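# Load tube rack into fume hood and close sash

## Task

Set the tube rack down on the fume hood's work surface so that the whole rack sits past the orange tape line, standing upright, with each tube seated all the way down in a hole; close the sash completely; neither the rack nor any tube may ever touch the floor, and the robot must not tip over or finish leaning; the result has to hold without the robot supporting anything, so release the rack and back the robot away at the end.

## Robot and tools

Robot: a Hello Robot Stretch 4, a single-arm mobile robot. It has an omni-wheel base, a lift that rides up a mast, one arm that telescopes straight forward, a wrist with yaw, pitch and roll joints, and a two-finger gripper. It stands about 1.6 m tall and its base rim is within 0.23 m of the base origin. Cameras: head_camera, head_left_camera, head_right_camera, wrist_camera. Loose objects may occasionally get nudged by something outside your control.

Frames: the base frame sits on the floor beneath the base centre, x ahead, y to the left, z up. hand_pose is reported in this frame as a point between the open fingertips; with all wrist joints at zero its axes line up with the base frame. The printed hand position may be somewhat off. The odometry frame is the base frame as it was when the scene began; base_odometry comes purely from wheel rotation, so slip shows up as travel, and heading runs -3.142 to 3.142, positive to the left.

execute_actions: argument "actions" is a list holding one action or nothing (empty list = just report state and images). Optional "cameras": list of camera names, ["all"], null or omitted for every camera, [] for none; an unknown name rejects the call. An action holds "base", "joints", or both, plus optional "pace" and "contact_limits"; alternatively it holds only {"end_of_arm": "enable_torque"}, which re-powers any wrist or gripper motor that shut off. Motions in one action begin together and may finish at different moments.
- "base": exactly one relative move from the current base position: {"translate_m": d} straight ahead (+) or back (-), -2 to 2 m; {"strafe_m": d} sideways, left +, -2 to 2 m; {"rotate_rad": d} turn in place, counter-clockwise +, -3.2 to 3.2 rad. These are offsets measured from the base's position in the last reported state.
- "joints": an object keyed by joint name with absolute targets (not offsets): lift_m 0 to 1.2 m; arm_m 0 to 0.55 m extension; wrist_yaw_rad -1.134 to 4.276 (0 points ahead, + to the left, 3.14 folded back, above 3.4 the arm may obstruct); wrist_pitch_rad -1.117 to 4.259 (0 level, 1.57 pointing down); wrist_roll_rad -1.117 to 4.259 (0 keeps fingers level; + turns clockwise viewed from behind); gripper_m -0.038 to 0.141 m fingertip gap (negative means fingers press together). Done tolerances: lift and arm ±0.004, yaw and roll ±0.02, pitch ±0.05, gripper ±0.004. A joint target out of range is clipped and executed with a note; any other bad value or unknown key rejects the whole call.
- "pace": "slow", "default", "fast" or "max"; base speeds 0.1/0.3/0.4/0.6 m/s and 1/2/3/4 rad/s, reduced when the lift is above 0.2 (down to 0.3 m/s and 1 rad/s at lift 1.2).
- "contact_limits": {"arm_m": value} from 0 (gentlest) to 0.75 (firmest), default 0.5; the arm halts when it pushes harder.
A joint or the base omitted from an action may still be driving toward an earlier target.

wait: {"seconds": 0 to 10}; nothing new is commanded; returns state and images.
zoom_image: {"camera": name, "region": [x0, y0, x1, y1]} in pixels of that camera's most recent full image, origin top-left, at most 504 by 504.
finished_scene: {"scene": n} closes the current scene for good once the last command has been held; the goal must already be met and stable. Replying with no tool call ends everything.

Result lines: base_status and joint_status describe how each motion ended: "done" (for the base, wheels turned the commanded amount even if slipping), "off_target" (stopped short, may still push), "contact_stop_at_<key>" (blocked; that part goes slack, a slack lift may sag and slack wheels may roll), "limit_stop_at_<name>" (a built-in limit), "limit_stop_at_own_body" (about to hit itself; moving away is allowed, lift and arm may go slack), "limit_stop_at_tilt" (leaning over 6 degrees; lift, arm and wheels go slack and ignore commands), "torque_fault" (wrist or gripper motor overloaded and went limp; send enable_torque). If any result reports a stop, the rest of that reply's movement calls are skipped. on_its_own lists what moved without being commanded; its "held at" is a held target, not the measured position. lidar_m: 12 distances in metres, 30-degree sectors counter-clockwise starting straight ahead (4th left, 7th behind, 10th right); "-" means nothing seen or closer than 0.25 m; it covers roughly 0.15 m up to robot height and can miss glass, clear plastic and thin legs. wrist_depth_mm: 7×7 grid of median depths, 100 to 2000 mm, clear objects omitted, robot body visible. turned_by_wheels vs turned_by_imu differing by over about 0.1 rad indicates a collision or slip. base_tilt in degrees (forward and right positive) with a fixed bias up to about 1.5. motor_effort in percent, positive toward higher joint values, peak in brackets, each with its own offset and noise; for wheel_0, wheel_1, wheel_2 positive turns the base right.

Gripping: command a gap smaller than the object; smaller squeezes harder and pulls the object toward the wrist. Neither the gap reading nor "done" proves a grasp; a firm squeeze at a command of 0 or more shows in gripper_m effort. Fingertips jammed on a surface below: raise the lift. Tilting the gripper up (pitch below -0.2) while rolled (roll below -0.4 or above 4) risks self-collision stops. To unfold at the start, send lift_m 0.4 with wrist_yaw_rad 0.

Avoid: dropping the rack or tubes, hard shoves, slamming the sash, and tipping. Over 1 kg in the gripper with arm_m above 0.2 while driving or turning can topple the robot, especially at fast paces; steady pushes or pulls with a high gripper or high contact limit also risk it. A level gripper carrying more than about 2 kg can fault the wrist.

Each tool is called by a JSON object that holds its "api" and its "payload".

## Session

{"api": "execute_actions", "payload": {"actions": []}}

Scene clock: 0.00 s.
base_odometry: x=+0.000 y=+0.000 heading=+0.000 (m, m, rad; odometry frame)
turned_by_wheels: +0.000 (rad since the last result)
turned_by_imu: +0.000 (rad since the last result)
base_tilt: forward=+0.2 right=-0.3 (deg)
lidar_m: 1.79 1.64 1.10 0.96 1.00 1.30 1.70 1.74 2.01 1.85 1.87 2.80
base_status: not commanded
joint_positions: lift_m=+0.241 arm_m=+0.000 wrist_yaw_rad=+3.178 wrist_pitch_rad=+0.005 wrist_roll_rad=+0.018 gripper_m=+0.057
joint_status: not commanded
motor_effort: lift_m=+18 arm_m=+0 wrist_yaw_rad=+1 wrist_pitch_rad=-8 wrist_roll_rad=+0 gripper_m=-3 wheel_0=+0 wheel_1=+0 wheel_2=+0 (%)
hand_pose: x=-0.1205 y=+0.0770 z=+0.4173 quat_wxyz=(-0.018, -0.003, +0.009, +1.000) (m; base frame)
wrist_depth_mm: - 140 256 1921 - 1756 1281 / - 116 140 1863 1921 1708 1255 / - 118 144 1863 1863 1756 1229 / 120 138 188 1863 1921 1661 1255 / 1708 1756 - 1863 1921 1756 1229 / 1537 1708 211 1808 214 1576 1205 / 1060 1060 1138 156 1098 1205 1182
pictures: head_camera, head_left_camera, head_right_camera, wrist_camera
Images, in order (width x height): head_camera 420x560, head_left_camera 420x672, head_right_camera 420x672, wrist_camera 616x392.

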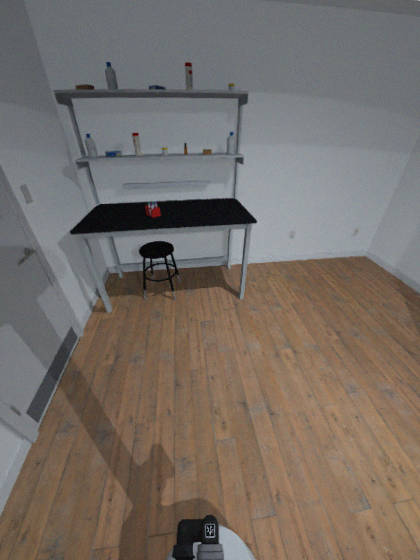

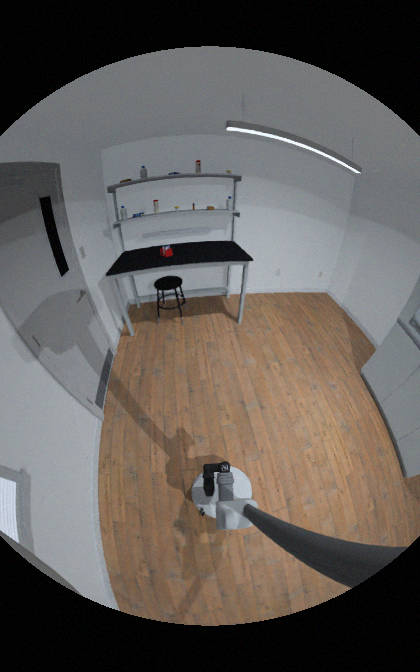

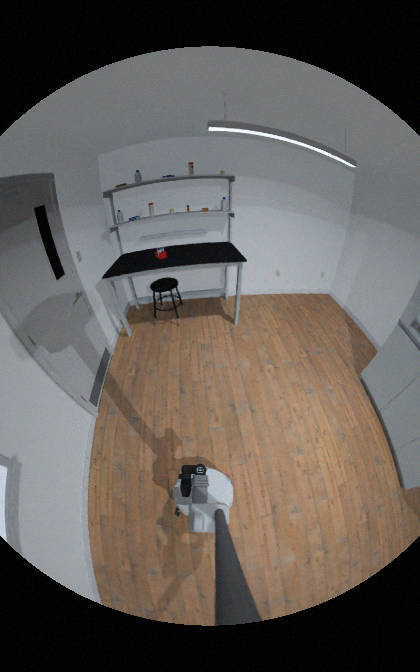

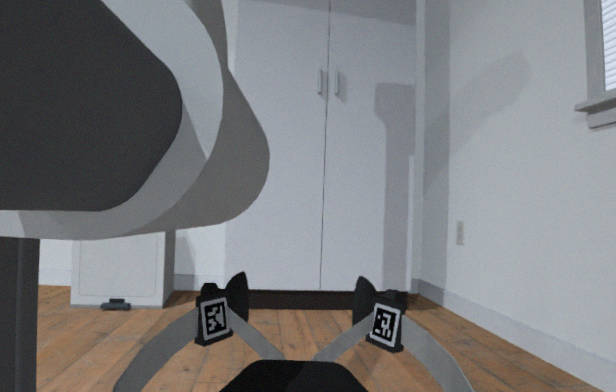

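{"api": "execute_actions", "payload": {"actions": [{"base":{"rotate_rad":0.15},"joints":{"lift_m":1.0,"wrist_yaw_rad":0,"gripper_m":0.14,"wrist_pitch_rad":0.3}}], "cameras": []}}

{"api": "execute_actions", "payload": {"actions": [{"base":{"translate_m":0.9}}], "cameras": ["head_camera","wrist_camera"]}}

Scene clock: 4.20 s.
base_odometry: x=+0.000 y=+0.000 heading=+0.149 (m, m, rad; odometry frame)
turned_by_wheels: +0.149 (rad since the last result)
turned_by_imu: +0.149 (rad since the last result)
base_tilt: forward=+0.2 right=-0.2 (deg)
lidar_m: 1.79 1.38 1.05 0.99 1.04 1.49 1.69 1.76 1.93 1.84 1.96 1.86
base_status: done
joint_positions: lift_m=+1.000 arm_m=+0.000 wrist_yaw_rad=+0.000 wrist_pitch_rad=+0.302 wrist_roll_rad=+0.018 gripper_m=+0.140
joint_status: all done
motor_effort: lift_m=+22(22) arm_m=+0(0) wrist_yaw_rad=+1(7) wrist_pitch_rad=-7(7) wrist_roll_rad=+0(0) gripper_m=+1(5) wheel_0=-4(8) wheel_1=-5(8) wheel_2=-4(8) (%)
hand_pose: x=+0.4464 y=-0.0873 z=+1.0921 quat_wxyz=(+0.989, +0.009, +0.150, -0.001) (m; base frame)
wrist_depth_mm: 1576 - - - - - - / 1576 - - - - - - / 1499 - - - - - - / 1618 - - - - - - / 1576 - - - - - - / 1708 206 - - - - - / 1618 1661 1756 150 1808 1756 1863
pictures: none
No camera images: the call's "cameras" was empty. Leave "cameras" out to get every camera's image.

Scene clock: 8.70 s.
base_odometry: x=+0.890 y=+0.134 heading=+0.149 (m, m, rad; odometry frame)
turned_by_wheels: +0.000 (rad since the last result)
turned_by_imu: -0.004 (rad since the last result)
base_tilt: forward=+0.2 right=-0.2 (deg)
lidar_m: 0.87 0.91 0.99 0.97 1.05 1.41 2.61 2.73 1.98 1.93 2.33 0.91
base_status: done
joint_positions: lift_m=+1.000 arm_m=+0.000 wrist_yaw_rad=+0.000 wrist_pitch_rad=+0.302 wrist_roll_rad=+0.018 gripper_m=+0.140
joint_status: not commanded
motor_effort: lift_m=+21(22) arm_m=+0(0) wrist_yaw_rad=+0(0) wrist_pitch_rad=-7(7) wrist_roll_rad=+0(0) gripper_m=+0(1) wheel_0=+3(11) wheel_1=+4(8) wheel_2=-2(10) (%)
hand_pose: x=+0.4464 y=-0.0874 z=+1.0922 quat_wxyz=(+0.989, +0.009, +0.150, -0.001) (m; base frame)
wrist_depth_mm: 1160 1366 1336 1336 1308 1336 1366 / 1397 1430 1464 1366 1397 1397 1397 / 1430 1464 1464 1464 1499 1430 1430 / 1060 1078 1008 1160 1182 1464 1499 / 759 768 750 778 768 778 778 / 1576 207 1060 1618 778 768 820 / 1537 1025 1025 150 1661 1708 1708
pictures: head_camera, wrist_camera
Images, in order (width x height): head_camera 420x560, wrist_camera 616x392.

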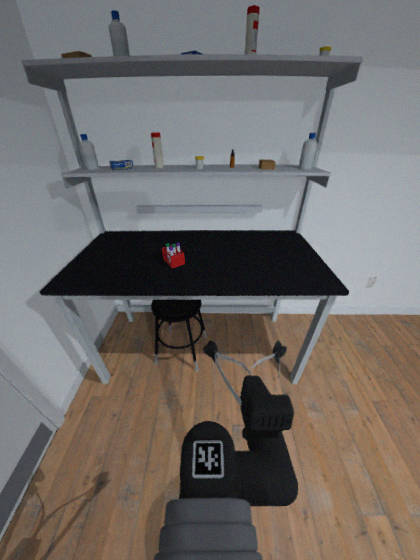

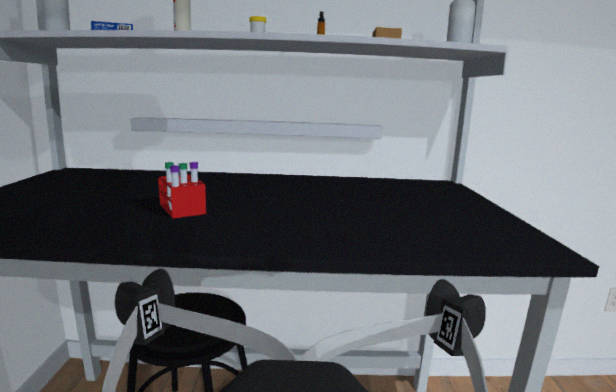

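{"api": "execute_actions", "payload": {"actions": [{"base":{"strafe_m":0.3}}], "cameras": []}}

{"api": "execute_actions", "payload": {"actions": [{"base":{"translate_m":0.25},"joints":{"arm_m":0.12,"lift_m":0.95}}], "cameras": ["head_camera","wrist_camera"]}}

{"api": "zoom_image", "payload": {"camera": "wrist_camera", "region": [210,100,390,280]}}

Scene clock: 11.23 s.
base_odometry: x=+0.845 y=+0.430 heading=+0.149 (m, m, rad; odometry frame)
turned_by_wheels: +0.000 (rad since the last result)
turned_by_imu: -0.001 (rad since the last result)
base_tilt: forward=+0.4 right=-0.3 (deg)
lidar_m: 0.88 0.92 0.70 0.65 0.70 1.02 2.60 2.73 2.27 2.22 1.26 0.93
base_status: done
joint_positions: lift_m=+1.000 arm_m=+0.000 wrist_yaw_rad=+0.000 wrist_pitch_rad=+0.302 wrist_roll_rad=+0.018 gripper_m=+0.140
joint_status: not commanded
motor_effort: lift_m=+20(21) arm_m=+0(0) wrist_yaw_rad=+1(0) wrist_pitch_rad=-7(7) wrist_roll_rad=+0(0) gripper_m=+1(1) wheel_0=-3(10) wheel_1=+2(12) wheel_2=+0(2) (%)
hand_pose: x=+0.4464 y=-0.0874 z=+1.0922 quat_wxyz=(+0.989, +0.009, +0.150, -0.001) (m; base frame)
wrist_depth_mm: 1138 1255 1336 1281 1336 1336 1336 / 1160 1397 1397 1430 1397 1397 1366 / 1118 1499 1464 1430 1430 1464 1464 / 1098 1098 1118 1042 1205 1229 1464 / 759 759 759 759 759 768 778 / 1182 207 1138 1182 768 768 1618 / 854 1537 1537 150 1576 1576 1708
pictures: none
No camera images: the call's "cameras" was empty. Leave "cameras" out to get every camera's image.

Scene clock: 13.53 s.
base_odometry: x=+1.092 y=+0.468 heading=+0.150 (m, m, rad; odometry frame)
turned_by_wheels: +0.000 (rad since the last result)
turned_by_imu: -0.001 (rad since the last result)
base_tilt: forward=+0.1 right=-0.3 (deg)
lidar_m: 0.64 0.67 0.65 0.66 0.71 1.02 2.85 2.99 2.30 2.25 0.89 0.66
base_status: done
joint_positions: lift_m=+0.950 arm_m=+0.119 wrist_yaw_rad=+0.000 wrist_pitch_rad=+0.302 wrist_roll_rad=+0.018 gripper_m=+0.140
joint_status: all done
motor_effort: lift_m=+14(19) arm_m=+7(9) wrist_yaw_rad=+1(1) wrist_pitch_rad=-7(7) wrist_roll_rad=+0(0) gripper_m=+1(1) wheel_0=+4(7) wheel_1=+4(9) wheel_2=-3(12) (%)
hand_pose: x=+0.5651 y=-0.0874 z=+1.0427 quat_wxyz=(+0.989, +0.009, +0.150, -0.001) (m; base frame)
wrist_depth_mm: 1025 1025 1008 1025 1008 1008 976 / 1025 1078 1078 1078 1078 1042 1042 / 1025 1098 1098 1078 1078 1098 1078 / 866 891 931 654 991 1025 1060 / 574 585 603 559 621 647 647 / 430 206 445 452 462 421 466 / 345 342 351 150 362 364 373
pictures: head_camera, wrist_camera
Images, in order (width x height): head_camera 420x560, wrist_camera 616x392.

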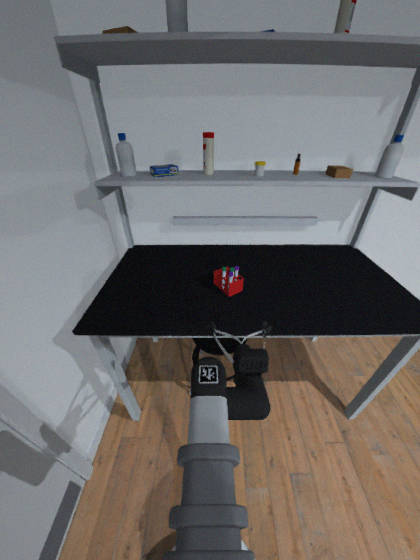

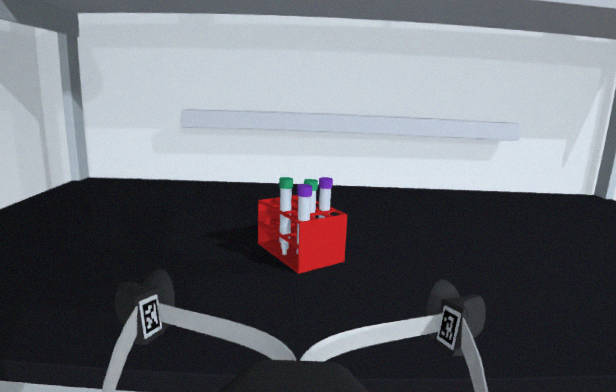

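Region (210, 100, 390, 280) of wrist_camera's 616x392 image, scaled by 2.800.

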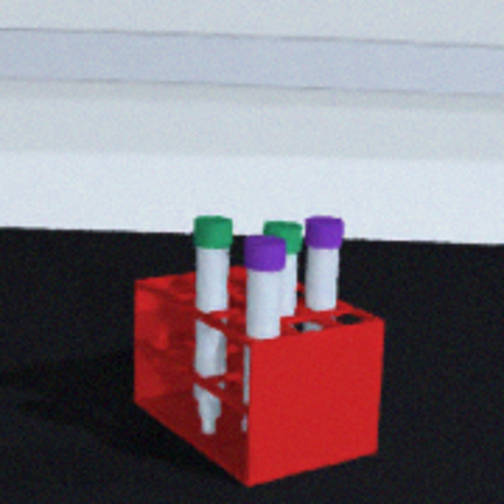

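{"api": "execute_actions", "payload": {"actions": [{"base":{"strafe_m":-0.47},"joints":{"arm_m":0.0}}], "cameras": []}}

{"api": "execute_actions", "payload": {"actions": [{"base":{"rotate_rad":0.62}}], "cameras": ["head_camera","wrist_camera"]}}

Scene clock: 17.37 s.
base_odometry: x=+1.162 y=+0.003 heading=+0.150 (m, m, rad; odometry frame)
turned_by_wheels: +0.000 (rad since the last result)
turned_by_imu: +0.001 (rad since the last result)
base_tilt: forward=+0.1 right=-0.3 (deg)
lidar_m: 0.62 0.67 0.91 1.12 1.20 1.69 2.85 2.39 1.81 1.89 1.98 0.65
base_status: done
joint_positions: lift_m=+0.950 arm_m=+0.001 wrist_yaw_rad=+0.000 wrist_pitch_rad=+0.302 wrist_roll_rad=+0.018 gripper_m=+0.140
joint_status: all done
motor_effort: lift_m=+14(14) arm_m=-7(6) wrist_yaw_rad=+2(0) wrist_pitch_rad=-8(8) wrist_roll_rad=+0(0) gripper_m=+0(0) wheel_0=+4(14) wheel_1=-3(12) wheel_2=+0(4) (%)
hand_pose: x=+0.4476 y=-0.0874 z=+1.0427 quat_wxyz=(+0.989, +0.009, +0.150, -0.001) (m; base frame)
wrist_depth_mm: 1138 1118 1118 1138 1098 1078 1098 / 1160 1138 1182 1160 1160 1118 1138 / 1205 1205 1205 1205 1205 1182 1182 / 676 917 931 960 1008 1229 1229 / 580 597 603 621 640 647 1255 / 473 206 452 488 462 455 466 / 854 842 1397 150 1397 1008 517
pictures: none
No camera images: the call's "cameras" was empty. Leave "cameras" out to get every camera's image.

Scene clock: 18.83 s.
base_odometry: x=+1.162 y=+0.003 heading=+0.769 (m, m, rad; odometry frame)
turned_by_wheels: +0.619 (rad since the last result)
turned_by_imu: +0.624 (rad since the last result)
base_tilt: forward=+0.2 right=-0.3 (deg)
lidar_m: 0.69 1.03 1.13 1.22 1.85 2.86 2.23 1.80 2.59 1.83 0.65 0.61
base_status: done
joint_positions: lift_m=+0.950 arm_m=+0.001 wrist_yaw_rad=+0.000 wrist_pitch_rad=+0.302 wrist_roll_rad=+0.018 gripper_m=+0.140
joint_status: not commanded
motor_effort: lift_m=+14(14) arm_m=-7(7) wrist_yaw_rad=+1(2) wrist_pitch_rad=-7(9) wrist_roll_rad=+0(0) gripper_m=+1(1) wheel_0=-3(9) wheel_1=-5(9) wheel_2=-3(10) (%)
hand_pose: x=+0.4476 y=-0.0874 z=+1.0427 quat_wxyz=(+0.989, +0.009, +0.150, -0.001) (m; base frame)
wrist_depth_mm: 931 1060 1255 1138 1078 1008 931 / 931 1118 1397 1464 1229 1078 976 / 946 1160 1430 1430 1229 1098 960 / 991 904 931 960 820 1042 991 / 1025 946 691 627 634 640 661 / 1042 207 1464 591 466 424 473 / 1060 1160 1537 150 866 392 377
pictures: head_camera, wrist_camera
Images, in order (width x height): head_camera 420x560, wrist_camera 616x392.

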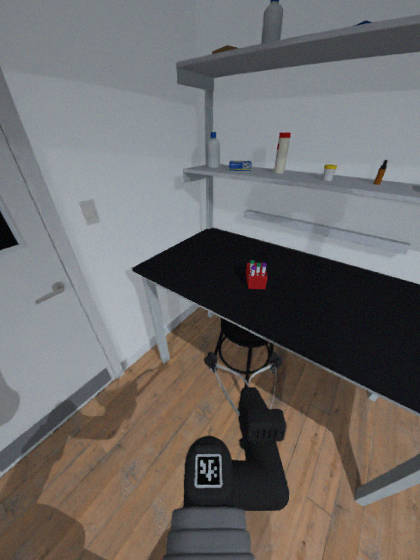

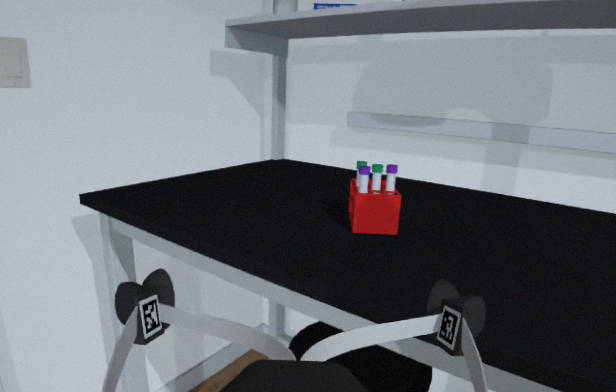

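{"api": "execute_actions", "payload": {"actions": [{"base":{"strafe_m":-0.155}}], "cameras": []}}

{"api": "execute_actions", "payload": {"actions": [{"base":{"translate_m":0.15},"joints":{"arm_m":0.15}}]}}

Scene clock: 20.80 s.
base_odometry: x=+1.270 y=-0.108 heading=+0.769 (m, m, rad; odometry frame)
turned_by_wheels: +0.000 (rad since the last result)
turned_by_imu: +0.000 (rad since the last result)
base_tilt: forward=+0.2 right=-0.4 (deg)
lidar_m: 0.59 0.88 1.21 1.37 2.07 2.94 2.07 1.72 2.46 1.70 0.55 0.52
base_status: done
joint_positions: lift_m=+0.950 arm_m=+0.001 wrist_yaw_rad=+0.000 wrist_pitch_rad=+0.302 wrist_roll_rad=+0.018 gripper_m=+0.140
joint_status: not commanded
motor_effort: lift_m=+14(14) arm_m=-7(7) wrist_yaw_rad=+1(1) wrist_pitch_rad=-6(8) wrist_roll_rad=+0(0) gripper_m=-1(0) wheel_0=+2(9) wheel_1=+0(12) wheel_2=+0(2) (%)
hand_pose: x=+0.4476 y=-0.0874 z=+1.0427 quat_wxyz=(+0.989, +0.009, +0.150, -0.001) (m; base frame)
wrist_depth_mm: 1008 1205 1160 1118 1078 946 866 / 1042 1229 1464 1336 1118 991 891 / 1098 1308 1499 1366 1138 991 891 / 976 904 946 715 1008 991 917 / 1042 676 615 627 634 640 654 / 1078 207 500 459 462 421 466 / 1118 1397 1618 150 377 364 373
pictures: none
No camera images: the call's "cameras" was empty. Leave "cameras" out to get every camera's image.

Scene clock: 22.63 s.
base_odometry: x=+1.378 y=-0.004 heading=+0.769 (m, m, rad; odometry frame)
turned_by_wheels: +0.000 (rad since the last result)
turned_by_imu: -0.001 (rad since the last result)
base_tilt: forward=+0.2 right=-0.3 (deg)
lidar_m: 0.50 0.71 1.12 1.27 1.97 3.06 2.18 1.84 2.55 0.56 0.44 0.42
base_status: done
joint_positions: lift_m=+0.950 arm_m=+0.149 wrist_yaw_rad=+0.000 wrist_pitch_rad=+0.302 wrist_roll_rad=+0.018 gripper_m=+0.140
joint_status: all done
motor_effort: lift_m=+14(14) arm_m=+7(9) wrist_yaw_rad=+2(2) wrist_pitch_rad=-8(8) wrist_roll_rad=+0(0) gripper_m=+1(3) wheel_0=+5(8) wheel_1=+4(6) wheel_2=-3(14) (%)
hand_pose: x=+0.5951 y=-0.0874 z=+1.0427 quat_wxyz=(+0.989, +0.009, +0.150, -0.001) (m; base frame)
wrist_depth_mm: 891 991 1060 991 854 759 691 / 891 1042 1205 1042 904 778 715 / 917 1098 1255 1060 891 768 683 / 878 891 946 946 917 809 723 / 569 585 597 433 634 634 654 / 430 206 445 418 459 418 466 / 345 342 351 150 362 364 373
pictures: head_camera, head_left_camera, head_right_camera, wrist_camera
Images, in order (width x height): head_camera 420x560, head_left_camera 420x672, head_right_camera 420x672, wrist_camera 616x392.

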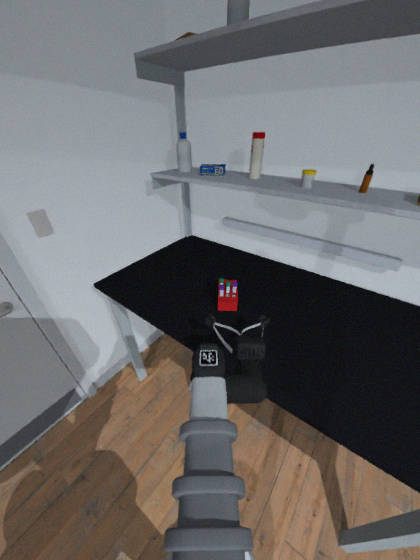

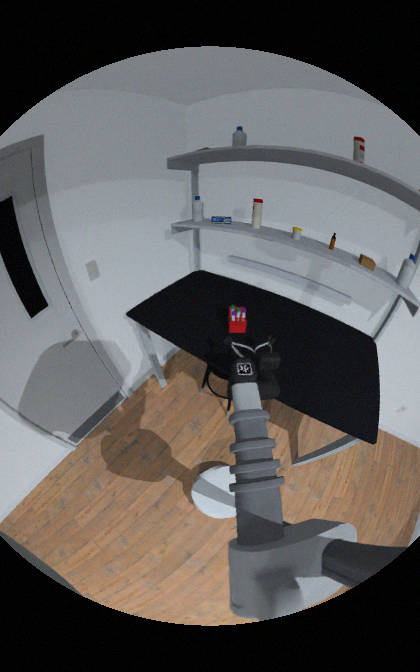

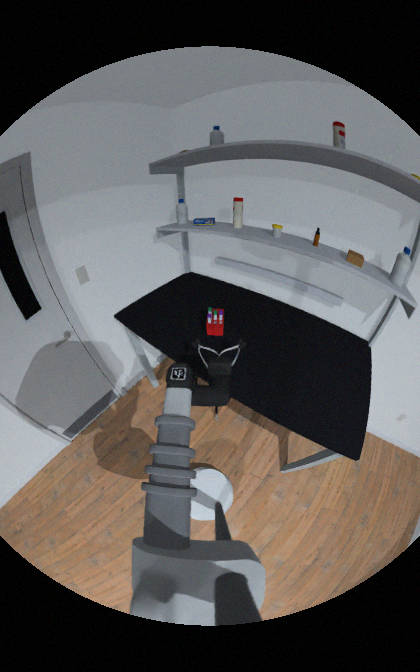

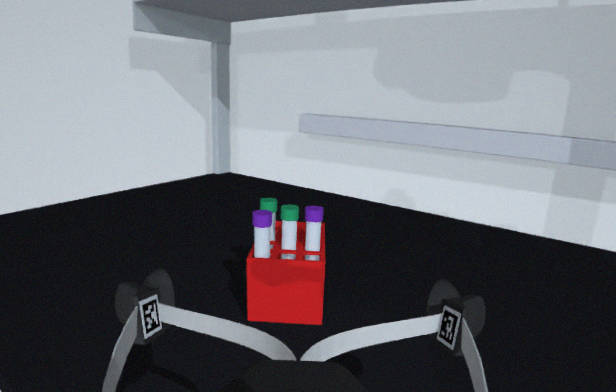

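{"api": "execute_actions", "payload": {"actions": [{"base":{"strafe_m":0.015},"joints":{"lift_m":0.862},"pace":"slow"}], "cameras": ["wrist_camera"]}}

{"api": "execute_actions", "payload": {"actions": [{"joints":{"arm_m":0.35},"pace":"slow","contact_limits":{"arm_m":0.2}}], "cameras": ["wrist_camera"]}}

Scene clock: 24.60 s.
base_odometry: x=+1.367 y=+0.007 heading=+0.769 (m, m, rad; odometry frame)
turned_by_wheels: +0.000 (rad since the last result)
turned_by_imu: +0.000 (rad since the last result)
base_tilt: forward=+0.1 right=-0.4 (deg)
lidar_m: 0.59 0.70 1.11 1.27 1.96 3.06 2.21 1.84 2.57 0.58 0.42 0.42
base_status: done
joint_positions: lift_m=+0.862 arm_m=+0.149 wrist_yaw_rad=+0.000 wrist_pitch_rad=+0.302 wrist_roll_rad=+0.018 gripper_m=+0.140
joint_status: all done
motor_effort: lift_m=+14(14) arm_m=+7(7) wrist_yaw_rad=+1(1) wrist_pitch_rad=-8(8) wrist_roll_rad=+0(0) gripper_m=+1(1) wheel_0=-4(9) wheel_1=+4(10) wheel_2=+0(3) (%)
hand_pose: x=+0.5951 y=-0.0874 z=+0.9547 quat_wxyz=(+0.989, +0.009, +0.150, -0.001) (m; base frame)
wrist_depth_mm: 866 1025 1118 1008 878 759 691 / 878 1042 1182 1060 878 750 683 / 917 1060 1160 477 931 831 723 / 554 574 597 384 634 668 676 / 368 377 389 394 404 407 418 / 273 207 286 293 294 268 300 / 236 220 226 150 233 232 237
pictures: wrist_camera
Images, in order (width x height): wrist_camera 616x392.

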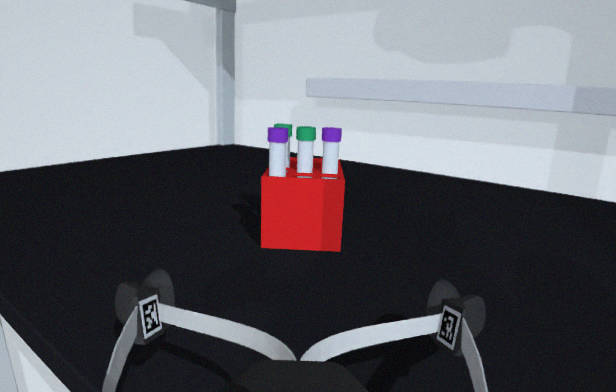

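Scene clock: 27.87 s.
base_odometry: x=+1.367 y=+0.007 heading=+0.769 (m, m, rad; odometry frame)
turned_by_wheels: +0.000 (rad since the last result)
turned_by_imu: -0.001 (rad since the last result)
base_tilt: forward=+0.1 right=-0.3 (deg)
lidar_m: 0.49 0.72 1.12 1.25 1.92 3.06 2.19 1.85 2.58 0.57 0.43 0.42
base_status: not commanded
joint_positions: lift_m=+0.862 arm_m=+0.349 wrist_yaw_rad=+0.000 wrist_pitch_rad=+0.302 wrist_roll_rad=+0.018 gripper_m=+0.140
joint_status: all done
motor_effort: lift_m=+14(14) arm_m=+8(6) wrist_yaw_rad=+2(1) wrist_pitch_rad=-7(7) wrist_roll_rad=+0(0) gripper_m=+1(0) wheel_0=-4(3) wheel_1=+4(4) wheel_2=+0(0) (%)
contact_limits: arm_m 0.2
hand_pose: x=+0.7951 y=-0.0874 z=+0.9547 quat_wxyz=(+0.989, +0.009, +0.150, -0.001) (m; base frame)
wrist_depth_mm: 768 891 946 842 723 627 564 / 778 904 976 842 707 597 521 / 798 931 976 866 759 661 597 / 559 574 521 212 569 640 597 / 364 373 336 215 377 410 415 / 271 208 193 192 193 267 297 / 220 218 215 151 221 231 236
pictures: wrist_camera
Images, in order (width x height): wrist_camera 616x392.

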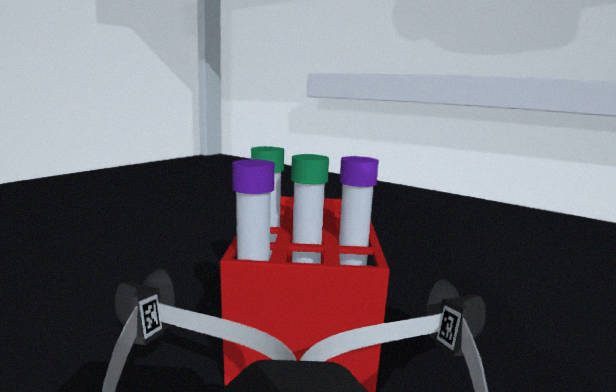

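{"api": "execute_actions", "payload": {"actions": [{"joints":{"arm_m":0.37},"pace":"slow"}], "cameras": []}}

{"api": "execute_actions", "payload": {"actions": [{"joints":{"gripper_m":0.03}}], "cameras": []}}

{"api": "execute_actions", "payload": {"actions": [{"joints":{"lift_m":0.95},"pace":"slow"}], "cameras": ["wrist_camera"]}}

{"api": "execute_actions", "payload": {"actions": [{"joints":{"arm_m":0.05},"pace":"slow"}]}}

Scene clock: 29.30 s.
base_odometry: x=+1.367 y=+0.007 heading=+0.769 (m, m, rad; odometry frame)
turned_by_wheels: +0.000 (rad since the last result)
turned_by_imu: +0.000 (rad since the last result)
base_tilt: forward=+0.3 right=-0.3 (deg)
lidar_m: 0.49 0.71 1.12 1.27 1.93 3.06 2.20 1.86 2.58 0.57 0.42 0.43
base_status: not commanded
joint_positions: lift_m=+0.862 arm_m=+0.369 wrist_yaw_rad=+0.000 wrist_pitch_rad=+0.302 wrist_roll_rad=+0.018 gripper_m=+0.140
joint_status: all done
motor_effort: lift_m=+13(14) arm_m=+7(8) wrist_yaw_rad=+1(0) wrist_pitch_rad=-8(7) wrist_roll_rad=+0(0) gripper_m=-1(0) wheel_0=-4(4) wheel_1=+4(4) wheel_2=+0(0) (%)
hand_pose: x=+0.8150 y=-0.0874 z=+0.9547 quat_wxyz=(+0.989, +0.009, +0.150, -0.001) (m; base frame)
wrist_depth_mm: 750 878 960 809 699 621 549 / 768 904 991 842 683 580 512 / 778 946 976 866 732 654 580 / 559 569 484 201 564 634 585 / 364 375 334 204 375 407 415 / 273 206 177 176 187 267 300 / 219 219 186 150 220 231 236
pictures: none
No camera images: the call's "cameras" was empty. Leave "cameras" out to get every camera's image.

Scene clock: 31.40 s.
base_odometry: x=+1.367 y=+0.007 heading=+0.769 (m, m, rad; odometry frame)
turned_by_wheels: +0.000 (rad since the last result)
turned_by_imu: -0.001 (rad since the last result)
base_tilt: forward=+0.2 right=-0.3 (deg)
lidar_m: 0.47 0.70 1.12 1.25 1.93 3.06 2.19 1.85 2.58 0.56 0.43 0.43
base_status: not commanded
joint_positions: lift_m=+0.862 arm_m=+0.369 wrist_yaw_rad=+0.000 wrist_pitch_rad=+0.303 wrist_roll_rad=+0.018 gripper_m=+0.031
joint_status: all done
motor_effort: lift_m=+14(14) arm_m=+7(7) wrist_yaw_rad=+1(0) wrist_pitch_rad=-10(10) wrist_roll_rad=-1(0) gripper_m=-29(31) wheel_0=-4(4) wheel_1=+4(4) wheel_2=+0(0) (%)
hand_pose: x=+0.8150 y=-0.0874 z=+0.9545 quat_wxyz=(+0.989, +0.009, +0.151, -0.001) (m; base frame)
wrist_depth_mm: 750 866 931 809 715 615 559 / 759 904 976 831 661 585 517 / 778 917 976 842 741 640 574 / 544 569 477 193 559 640 591 / 362 370 173 190 373 407 410 / 271 274 170 169 175 296 296 / 219 209 176 173 177 221 236
pictures: none
No camera images: the call's "cameras" was empty. Leave "cameras" out to get every camera's image.

Scene clock: 33.00 s.
base_odometry: x=+1.367 y=+0.007 heading=+0.769 (m, m, rad; odometry frame)
turned_by_wheels: +0.000 (rad since the last result)
turned_by_imu: +0.000 (rad since the last result)
base_tilt: forward=+0.2 right=-0.3 (deg)
lidar_m: 0.50 0.71 1.12 1.25 1.93 3.06 2.20 1.84 2.57 0.57 0.43 0.42
base_status: not commanded
joint_positions: lift_m=+0.950 arm_m=+0.369 wrist_yaw_rad=+0.000 wrist_pitch_rad=+0.303 wrist_roll_rad=+0.018 gripper_m=+0.031
joint_status: all done
motor_effort: lift_m=+23(22) arm_m=+7(7) wrist_yaw_rad=+1(1) wrist_pitch_rad=-10(10) wrist_roll_rad=+0(0) gripper_m=-28(29) wheel_0=-4(4) wheel_1=+4(4) wheel_2=+0(0) (%)
hand_pose: x=+0.8150 y=-0.0874 z=+1.0417 quat_wxyz=(+0.989, +0.009, +0.151, -0.001) (m; base frame)
wrist_depth_mm: 750 854 917 809 707 609 554 / 759 904 960 842 715 627 569 / 798 946 976 798 668 591 559 / 798 931 741 191 732 661 591 / 564 580 173 192 580 627 603 / 421 427 170 168 175 459 462 / 340 327 176 173 177 343 366
pictures: wrist_camera
Images, in order (width x height): wrist_camera 616x392.

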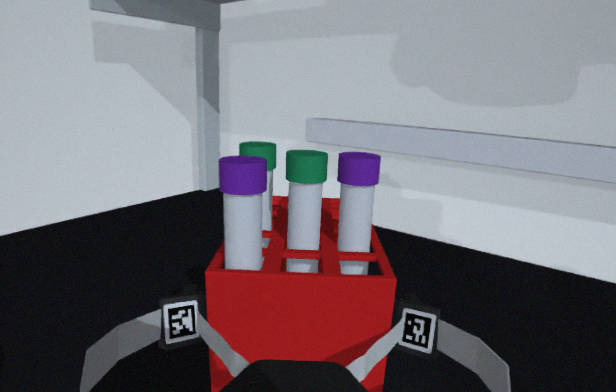

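Scene clock: 37.47 s.
base_odometry: x=+1.367 y=+0.007 heading=+0.769 (m, m, rad; odometry frame)
turned_by_wheels: +0.000 (rad since the last result)
turned_by_imu: -0.001 (rad since the last result)
base_tilt: forward=+0.2 right=-0.4 (deg)
lidar_m: 0.46 0.71 1.12 1.26 1.94 3.06 2.22 1.83 2.57 0.56 0.43 0.43
base_status: not commanded
joint_positions: lift_m=+0.950 arm_m=+0.051 wrist_yaw_rad=+0.000 wrist_pitch_rad=+0.303 wrist_roll_rad=+0.018 gripper_m=+0.031
joint_status: all done
motor_effort: lift_m=+22(22) arm_m=-7(8) wrist_yaw_rad=+1(2) wrist_pitch_rad=-10(11) wrist_roll_rad=+0(0) gripper_m=-31(30) wheel_0=-3(4) wheel_1=+4(4) wheel_2=+0(0) (%)
hand_pose: x=+0.4975 y=-0.0874 z=+1.0417 quat_wxyz=(+0.988, +0.009, +0.151, -0.001) (m; base frame)
wrist_depth_mm: 904 1042 1118 1060 946 831 750 / 917 1078 1281 1138 976 854 768 / 960 1138 1336 1118 960 854 768 / 904 878 750 192 878 904 820 / 569 585 173 191 585 640 647 / 477 433 170 168 176 462 469 / 1060 332 176 173 178 347 373
pictures: head_camera, head_left_camera, head_right_camera, wrist_camera
Images, in order (width x height): head_camera 420x560, head_left_camera 420x672, head_right_camera 420x672, wrist_camera 616x392.

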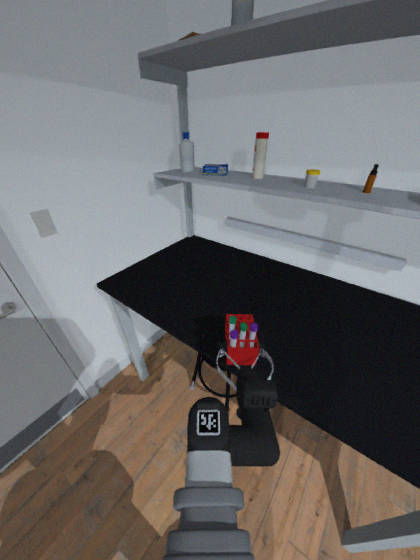

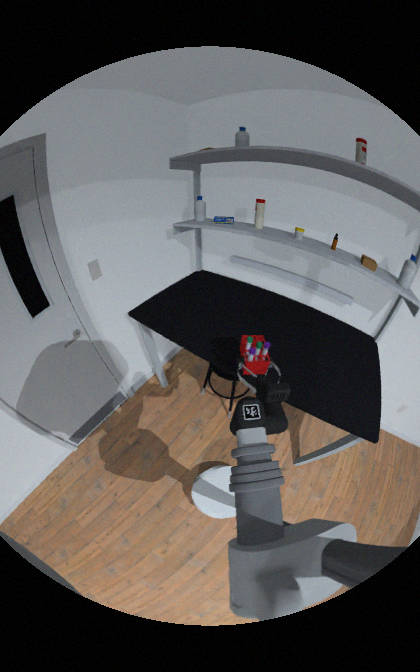

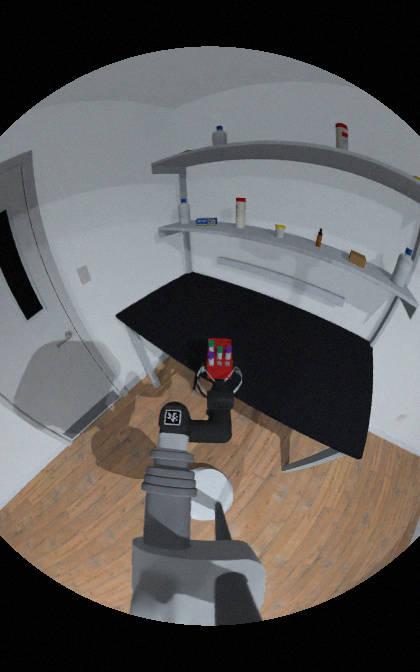

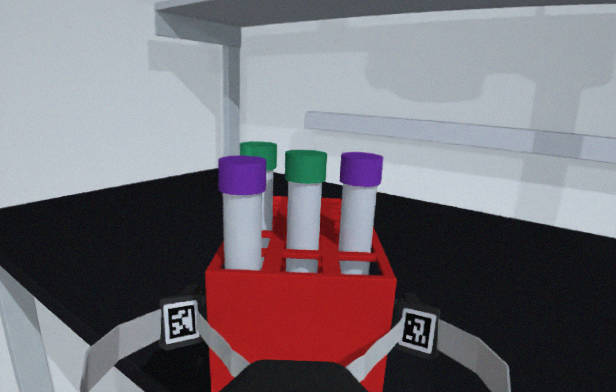

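{"api": "execute_actions", "payload": {"actions": [{"base":{"translate_m":-0.4},"pace":"slow"}], "cameras": []}}

{"api": "execute_actions", "payload": {"actions": [{"base":{"rotate_rad":-2.19},"pace":"slow"}]}}

Scene clock: 43.20 s.
base_odometry: x=+1.080 y=-0.271 heading=+0.769 (m, m, rad; odometry frame)
turned_by_wheels: -0.001 (rad since the last result)
turned_by_imu: +0.000 (rad since the last result)
base_tilt: forward=+0.3 right=-0.2 (deg)
lidar_m: 0.48 1.23 1.41 1.56 2.32 2.72 1.87 1.53 2.34 1.95 0.77 0.73
base_status: done
joint_positions: lift_m=+0.950 arm_m=+0.051 wrist_yaw_rad=+0.000 wrist_pitch_rad=+0.303 wrist_roll_rad=+0.018 gripper_m=+0.031
joint_status: not commanded
motor_effort: lift_m=+22(22) arm_m=-7(7) wrist_yaw_rad=+1(2) wrist_pitch_rad=-11(11) wrist_roll_rad=+0(0) gripper_m=-30(30) wheel_0=-4(8) wheel_1=-6(9) wheel_2=+4(7) (%)
hand_pose: x=+0.4975 y=-0.0874 z=+1.0417 quat_wxyz=(+0.988, +0.009, +0.151, -0.001) (m; base frame)
wrist_depth_mm: 1118 1281 1430 1397 1205 1025 946 / 1138 1336 1618 1576 1336 1160 1042 / 1160 1397 1661 1499 1308 1160 1042 / 1205 1008 759 191 891 1008 1042 / 1229 1499 174 191 585 640 654 / 1255 1229 170 169 176 488 466 / 1308 1281 176 173 178 488 473
pictures: none
No camera images: the call's "cameras" was empty. Leave "cameras" out to get every camera's image.

Scene clock: 46.67 s.
base_odometry: x=+1.080 y=-0.271 heading=-1.420 (m, m, rad; odometry frame)
turned_by_wheels: -2.189 (rad since the last result)
turned_by_imu: -2.210 (rad since the last result)
base_tilt: forward=+0.2 right=-0.4 (deg)
lidar_m: 0.47 2.16 0.79 0.74 0.78 1.12 1.40 1.49 2.09 2.75 2.03 1.51
base_status: done
joint_positions: lift_m=+0.950 arm_m=+0.051 wrist_yaw_rad=+0.000 wrist_pitch_rad=+0.303 wrist_roll_rad=+0.018 gripper_m=+0.031
joint_status: not commanded
motor_effort: lift_m=+22(22) arm_m=-7(7) wrist_yaw_rad=+0(1) wrist_pitch_rad=-11(10) wrist_roll_rad=-1(0) gripper_m=-29(30) wheel_0=+6(6) wheel_1=+4(10) wheel_2=+4(9) (%)
hand_pose: x=+0.4975 y=-0.0874 z=+1.0418 quat_wxyz=(+0.988, +0.009, +0.151, -0.001) (m; base frame)
wrist_depth_mm: 1863 1921 1863 1921 1118 1708 1708 / 1983 1983 1983 1983 1255 1708 1756 / - - - - 1182 1756 1808 / - - - 194 1281 1229 1229 / - - 174 191 1281 1281 1281 / - - 171 169 176 1308 1336 / 1661 1576 176 174 177 1366 1336
pictures: head_camera, head_left_camera, head_right_camera, wrist_camera
Images, in order (width x height): head_camera 420x560, head_left_camera 420x672, head_right_camera 420x672, wrist_camera 616x392.

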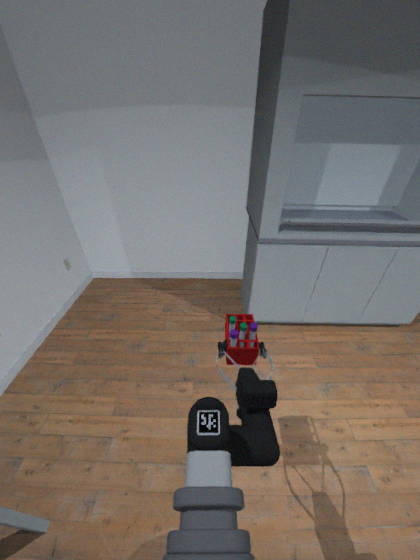

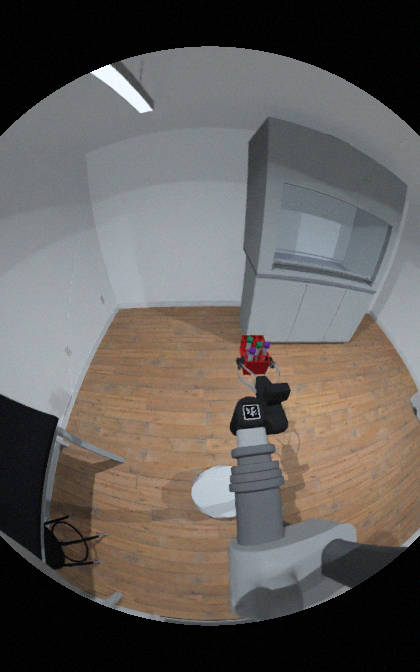

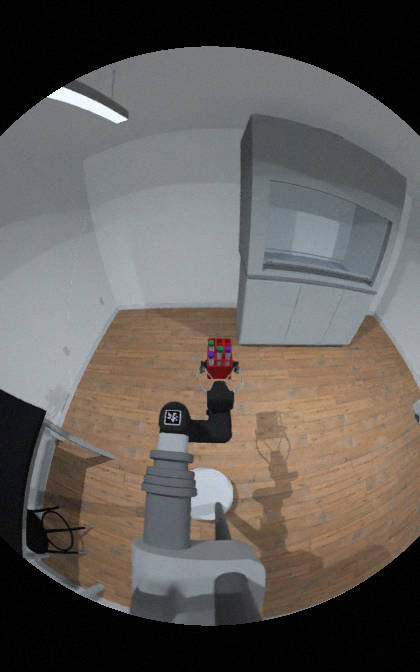

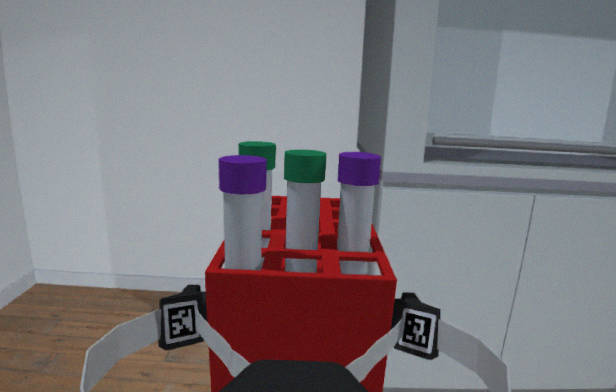

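{"api": "execute_actions", "payload": {"actions": [{"base":{"strafe_m":-0.8}}], "cameras": []}}

{"api": "execute_actions", "payload": {"actions": [{"base":{"translate_m":0.6}}]}}

Scene clock: 50.93 s.
base_odometry: x=+0.289 y=-0.392 heading=-1.420 (m, m, rad; odometry frame)
turned_by_wheels: +0.000 (rad since the last result)
turned_by_imu: +0.002 (rad since the last result)
base_tilt: forward=+0.2 right=-0.2 (deg)
lidar_m: 0.46 1.51 2.43 1.55 1.63 1.48 1.43 1.49 2.02 1.92 2.51 1.49
base_status: done
joint_positions: lift_m=+0.950 arm_m=+0.051 wrist_yaw_rad=+0.000 wrist_pitch_rad=+0.303 wrist_roll_rad=+0.018 gripper_m=+0.031
joint_status: not commanded
motor_effort: lift_m=+21(22) arm_m=-7(7) wrist_yaw_rad=+1(0) wrist_pitch_rad=-11(11) wrist_roll_rad=+0(0) gripper_m=-32(30) wheel_0=+3(11) wheel_1=-3(13) wheel_2=+0(1) (%)
hand_pose: x=+0.4975 y=-0.0874 z=+1.0418 quat_wxyz=(+0.988, +0.009, +0.151, -0.001) (m; base frame)
wrist_depth_mm: 1808 1182 1708 1708 1661 1576 1255 / 1983 1205 1708 1808 1756 1756 1229 / - 1182 1229 1182 1708 1576 1160 / - 1229 1205 192 1182 1182 1205 / - - 173 192 1205 1255 1229 / - 1808 170 167 176 1281 1308 / 1661 1366 176 173 177 1336 1366
pictures: none
No camera images: the call's "cameras" was empty. Leave "cameras" out to get every camera's image.

Scene clock: 54.40 s.
base_odometry: x=+0.380 y=-0.985 heading=-1.420 (m, m, rad; odometry frame)
turned_by_wheels: +0.000 (rad since the last result)
turned_by_imu: -0.003 (rad since the last result)
base_tilt: forward=+0.2 right=-0.4 (deg)
lidar_m: 0.46 0.88 2.39 1.59 1.63 2.09 2.04 2.16 2.02 1.99 1.15 0.87
base_status: done
joint_positions: lift_m=+0.950 arm_m=+0.051 wrist_yaw_rad=+0.000 wrist_pitch_rad=+0.303 wrist_roll_rad=+0.018 gripper_m=+0.031
joint_status: not commanded
motor_effort: lift_m=+21(21) arm_m=-7(7) wrist_yaw_rad=-1(2) wrist_pitch_rad=-10(11) wrist_roll_rad=+0(0) gripper_m=-30(30) wheel_0=+5(7) wheel_1=+3(8) wheel_2=-2(10) (%)
hand_pose: x=+0.4975 y=-0.0874 z=+1.0418 quat_wxyz=(+0.988, +0.009, +0.151, -0.001) (m; base frame)
wrist_depth_mm: 603 866 1118 1098 1118 1078 1098 / 621 878 1182 1182 1182 1138 1118 / 585 842 1229 1205 1205 1182 1160 / 597 661 574 192 615 654 621 / 621 609 174 191 597 597 591 / 634 627 170 168 176 615 615 / 668 661 176 173 178 627 634
pictures: head_camera, head_left_camera, head_right_camera, wrist_camera
Images, in order (width x height): head_camera 420x560, head_left_camera 420x672, head_right_camera 420x672, wrist_camera 616x392.

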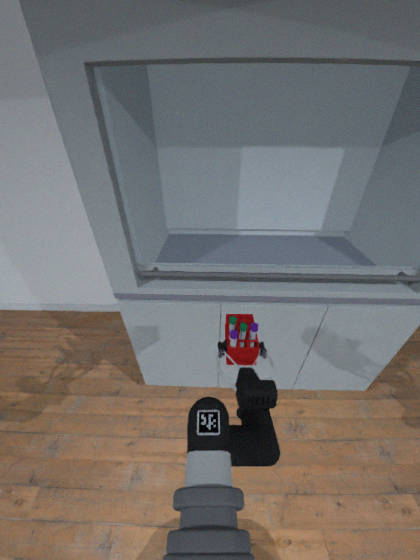

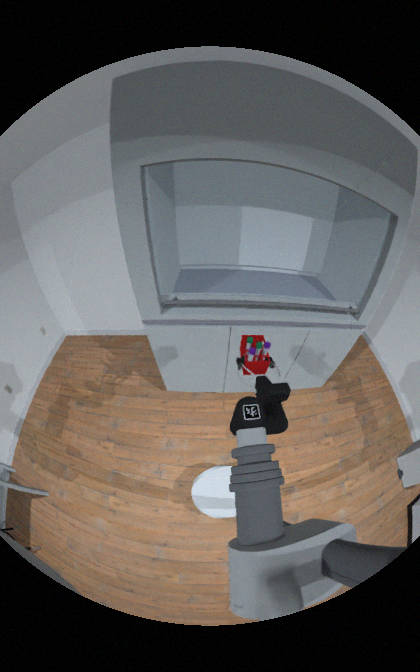

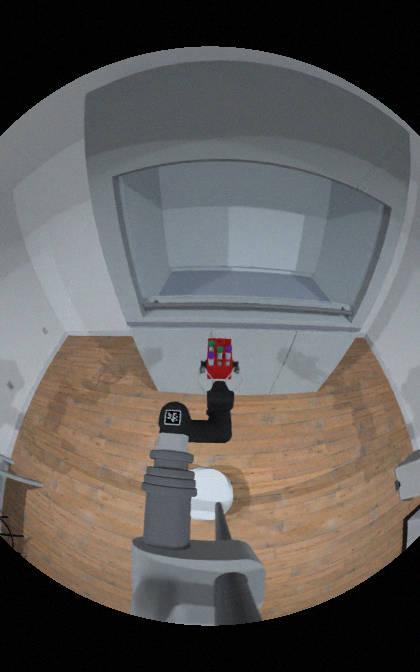

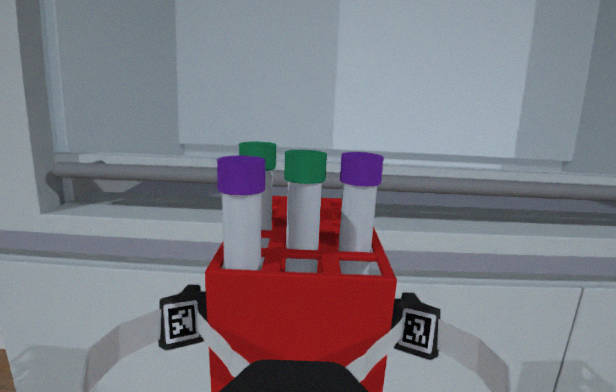

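{"api": "execute_actions", "payload": {"actions": [{"base":{"translate_m":-0.6}}], "cameras": []}}

{"api": "execute_actions", "payload": {"actions": [{"base":{"strafe_m":0.95}}], "cameras": []}}

{"api": "execute_actions", "payload": {"actions": [{"base":{"rotate_rad":1.75},"pace":"slow"}]}}

Scene clock: 58.40 s.
base_odometry: x=+0.290 y=-0.392 heading=-1.420 (m, m, rad; odometry frame)
turned_by_wheels: +0.000 (rad since the last result)
turned_by_imu: +0.001 (rad since the last result)
base_tilt: forward=+0.1 right=-0.3 (deg)
lidar_m: 0.48 1.52 2.40 1.53 1.63 1.48 1.43 1.50 2.02 1.91 2.51 1.48
base_status: done
joint_positions: lift_m=+0.950 arm_m=+0.051 wrist_yaw_rad=+0.000 wrist_pitch_rad=+0.303 wrist_roll_rad=+0.018 gripper_m=+0.031
joint_status: not commanded
motor_effort: lift_m=+20(21) arm_m=-7(7) wrist_yaw_rad=+2(2) wrist_pitch_rad=-11(11) wrist_roll_rad=+0(0) gripper_m=-29(29) wheel_0=-2(9) wheel_1=-5(6) wheel_2=+1(14) (%)
hand_pose: x=+0.4975 y=-0.0874 z=+1.0418 quat_wxyz=(+0.988, +0.009, +0.151, -0.001) (m; base frame)
wrist_depth_mm: 1921 1160 1661 1708 1661 1661 1229 / 1983 1205 1756 1756 1708 1661 1255 / - 1229 1255 1182 1661 1618 1205 / - 1229 1182 193 1182 1182 1205 / - - 173 191 1229 1281 1229 / - 1808 170 169 175 1281 1336 / 1618 1397 176 173 177 1308 1366
pictures: none
No camera images: the call's "cameras" was empty. Leave "cameras" out to get every camera's image.

Scene clock: 62.90 s.
base_odometry: x=+1.229 y=-0.249 heading=-1.420 (m, m, rad; odometry frame)
turned_by_wheels: +0.000 (rad since the last result)
turned_by_imu: -0.003 (rad since the last result)
base_tilt: forward=+0.1 right=-0.4 (deg)
lidar_m: 0.47 1.94 0.61 0.60 0.64 0.87 1.40 1.47 2.11 2.89 2.03 1.54
base_status: done
joint_positions: lift_m=+0.950 arm_m=+0.051 wrist_yaw_rad=+0.000 wrist_pitch_rad=+0.303 wrist_roll_rad=+0.018 gripper_m=+0.031
joint_status: not commanded
motor_effort: lift_m=+21(21) arm_m=-7(7) wrist_yaw_rad=+1(1) wrist_pitch_rad=-12(11) wrist_roll_rad=+0(0) gripper_m=-30(30) wheel_0=-2(10) wheel_1=+2(11) wheel_2=+0(2) (%)
hand_pose: x=+0.4974 y=-0.0874 z=+1.0418 quat_wxyz=(+0.988, +0.009, +0.151, -0.001) (m; base frame)
wrist_depth_mm: 1921 1921 1863 1921 1863 1118 1708 / 1921 1983 1983 1983 1808 1708 1756 / - - - - 1499 1255 1756 / - - - 193 1308 1255 1229 / - - 172 191 1281 1281 1255 / - - 170 168 176 1336 1336 / 1618 1537 176 173 177 1366 1366
pictures: none
No camera images: the call's "cameras" was empty. Leave "cameras" out to get every camera's image.

Scene clock: 65.93 s.
base_odometry: x=+1.229 y=-0.249 heading=+0.329 (m, m, rad; odometry frame)
turned_by_wheels: +1.749 (rad since the last result)
turned_by_imu: +1.764 (rad since the last result)
base_tilt: forward=+0.2 right=-0.3 (deg)
lidar_m: 0.46 0.67 1.09 1.40 1.59 2.63 2.88 1.75 1.57 2.32 1.65 0.61
base_status: done
joint_positions: lift_m=+0.950 arm_m=+0.051 wrist_yaw_rad=+0.000 wrist_pitch_rad=+0.303 wrist_roll_rad=+0.018 gripper_m=+0.031
joint_status: not commanded
motor_effort: lift_m=+21(21) arm_m=-7(7) wrist_yaw_rad=+2(2) wrist_pitch_rad=-11(11) wrist_roll_rad=+0(0) gripper_m=-30(30) wheel_0=-5(10) wheel_1=-6(8) wheel_2=-5(8) (%)
hand_pose: x=+0.4975 y=-0.0874 z=+1.0418 quat_wxyz=(+0.988, +0.009, +0.151, -0.001) (m; base frame)
wrist_depth_mm: 1205 1138 1098 1042 1008 960 931 / 1229 1182 1160 1078 1060 1008 960 / 1336 1229 1138 1098 1078 1025 991 / 854 891 759 192 878 1042 1025 / 569 585 174 190 585 683 1078 / 427 430 170 169 176 466 1098 / 809 394 176 173 178 347 389
pictures: head_camera, head_left_camera, head_right_camera, wrist_camera
Images, in order (width x height): head_camera 420x560, head_left_camera 420x672, head_right_camera 420x672, wrist_camera 616x392.

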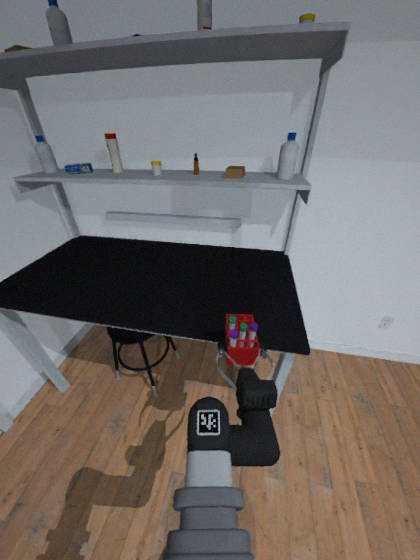

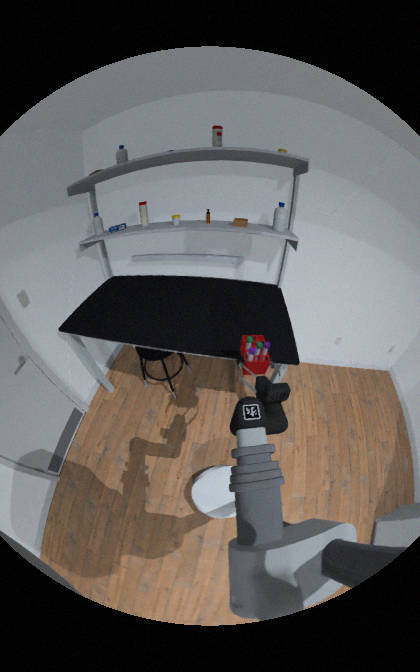

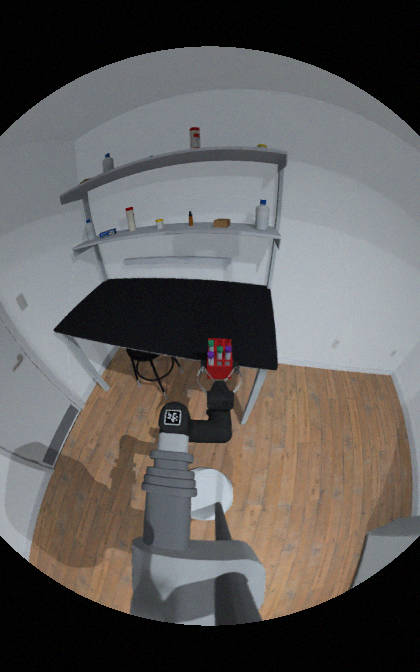

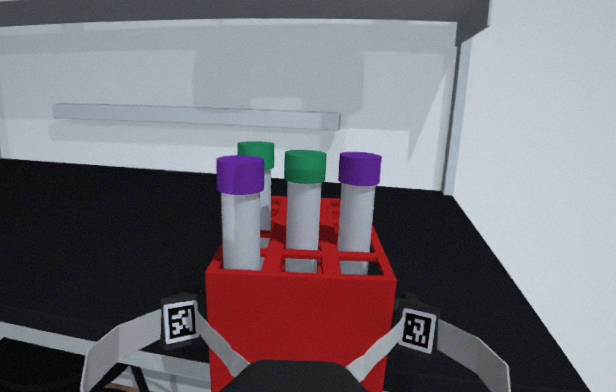

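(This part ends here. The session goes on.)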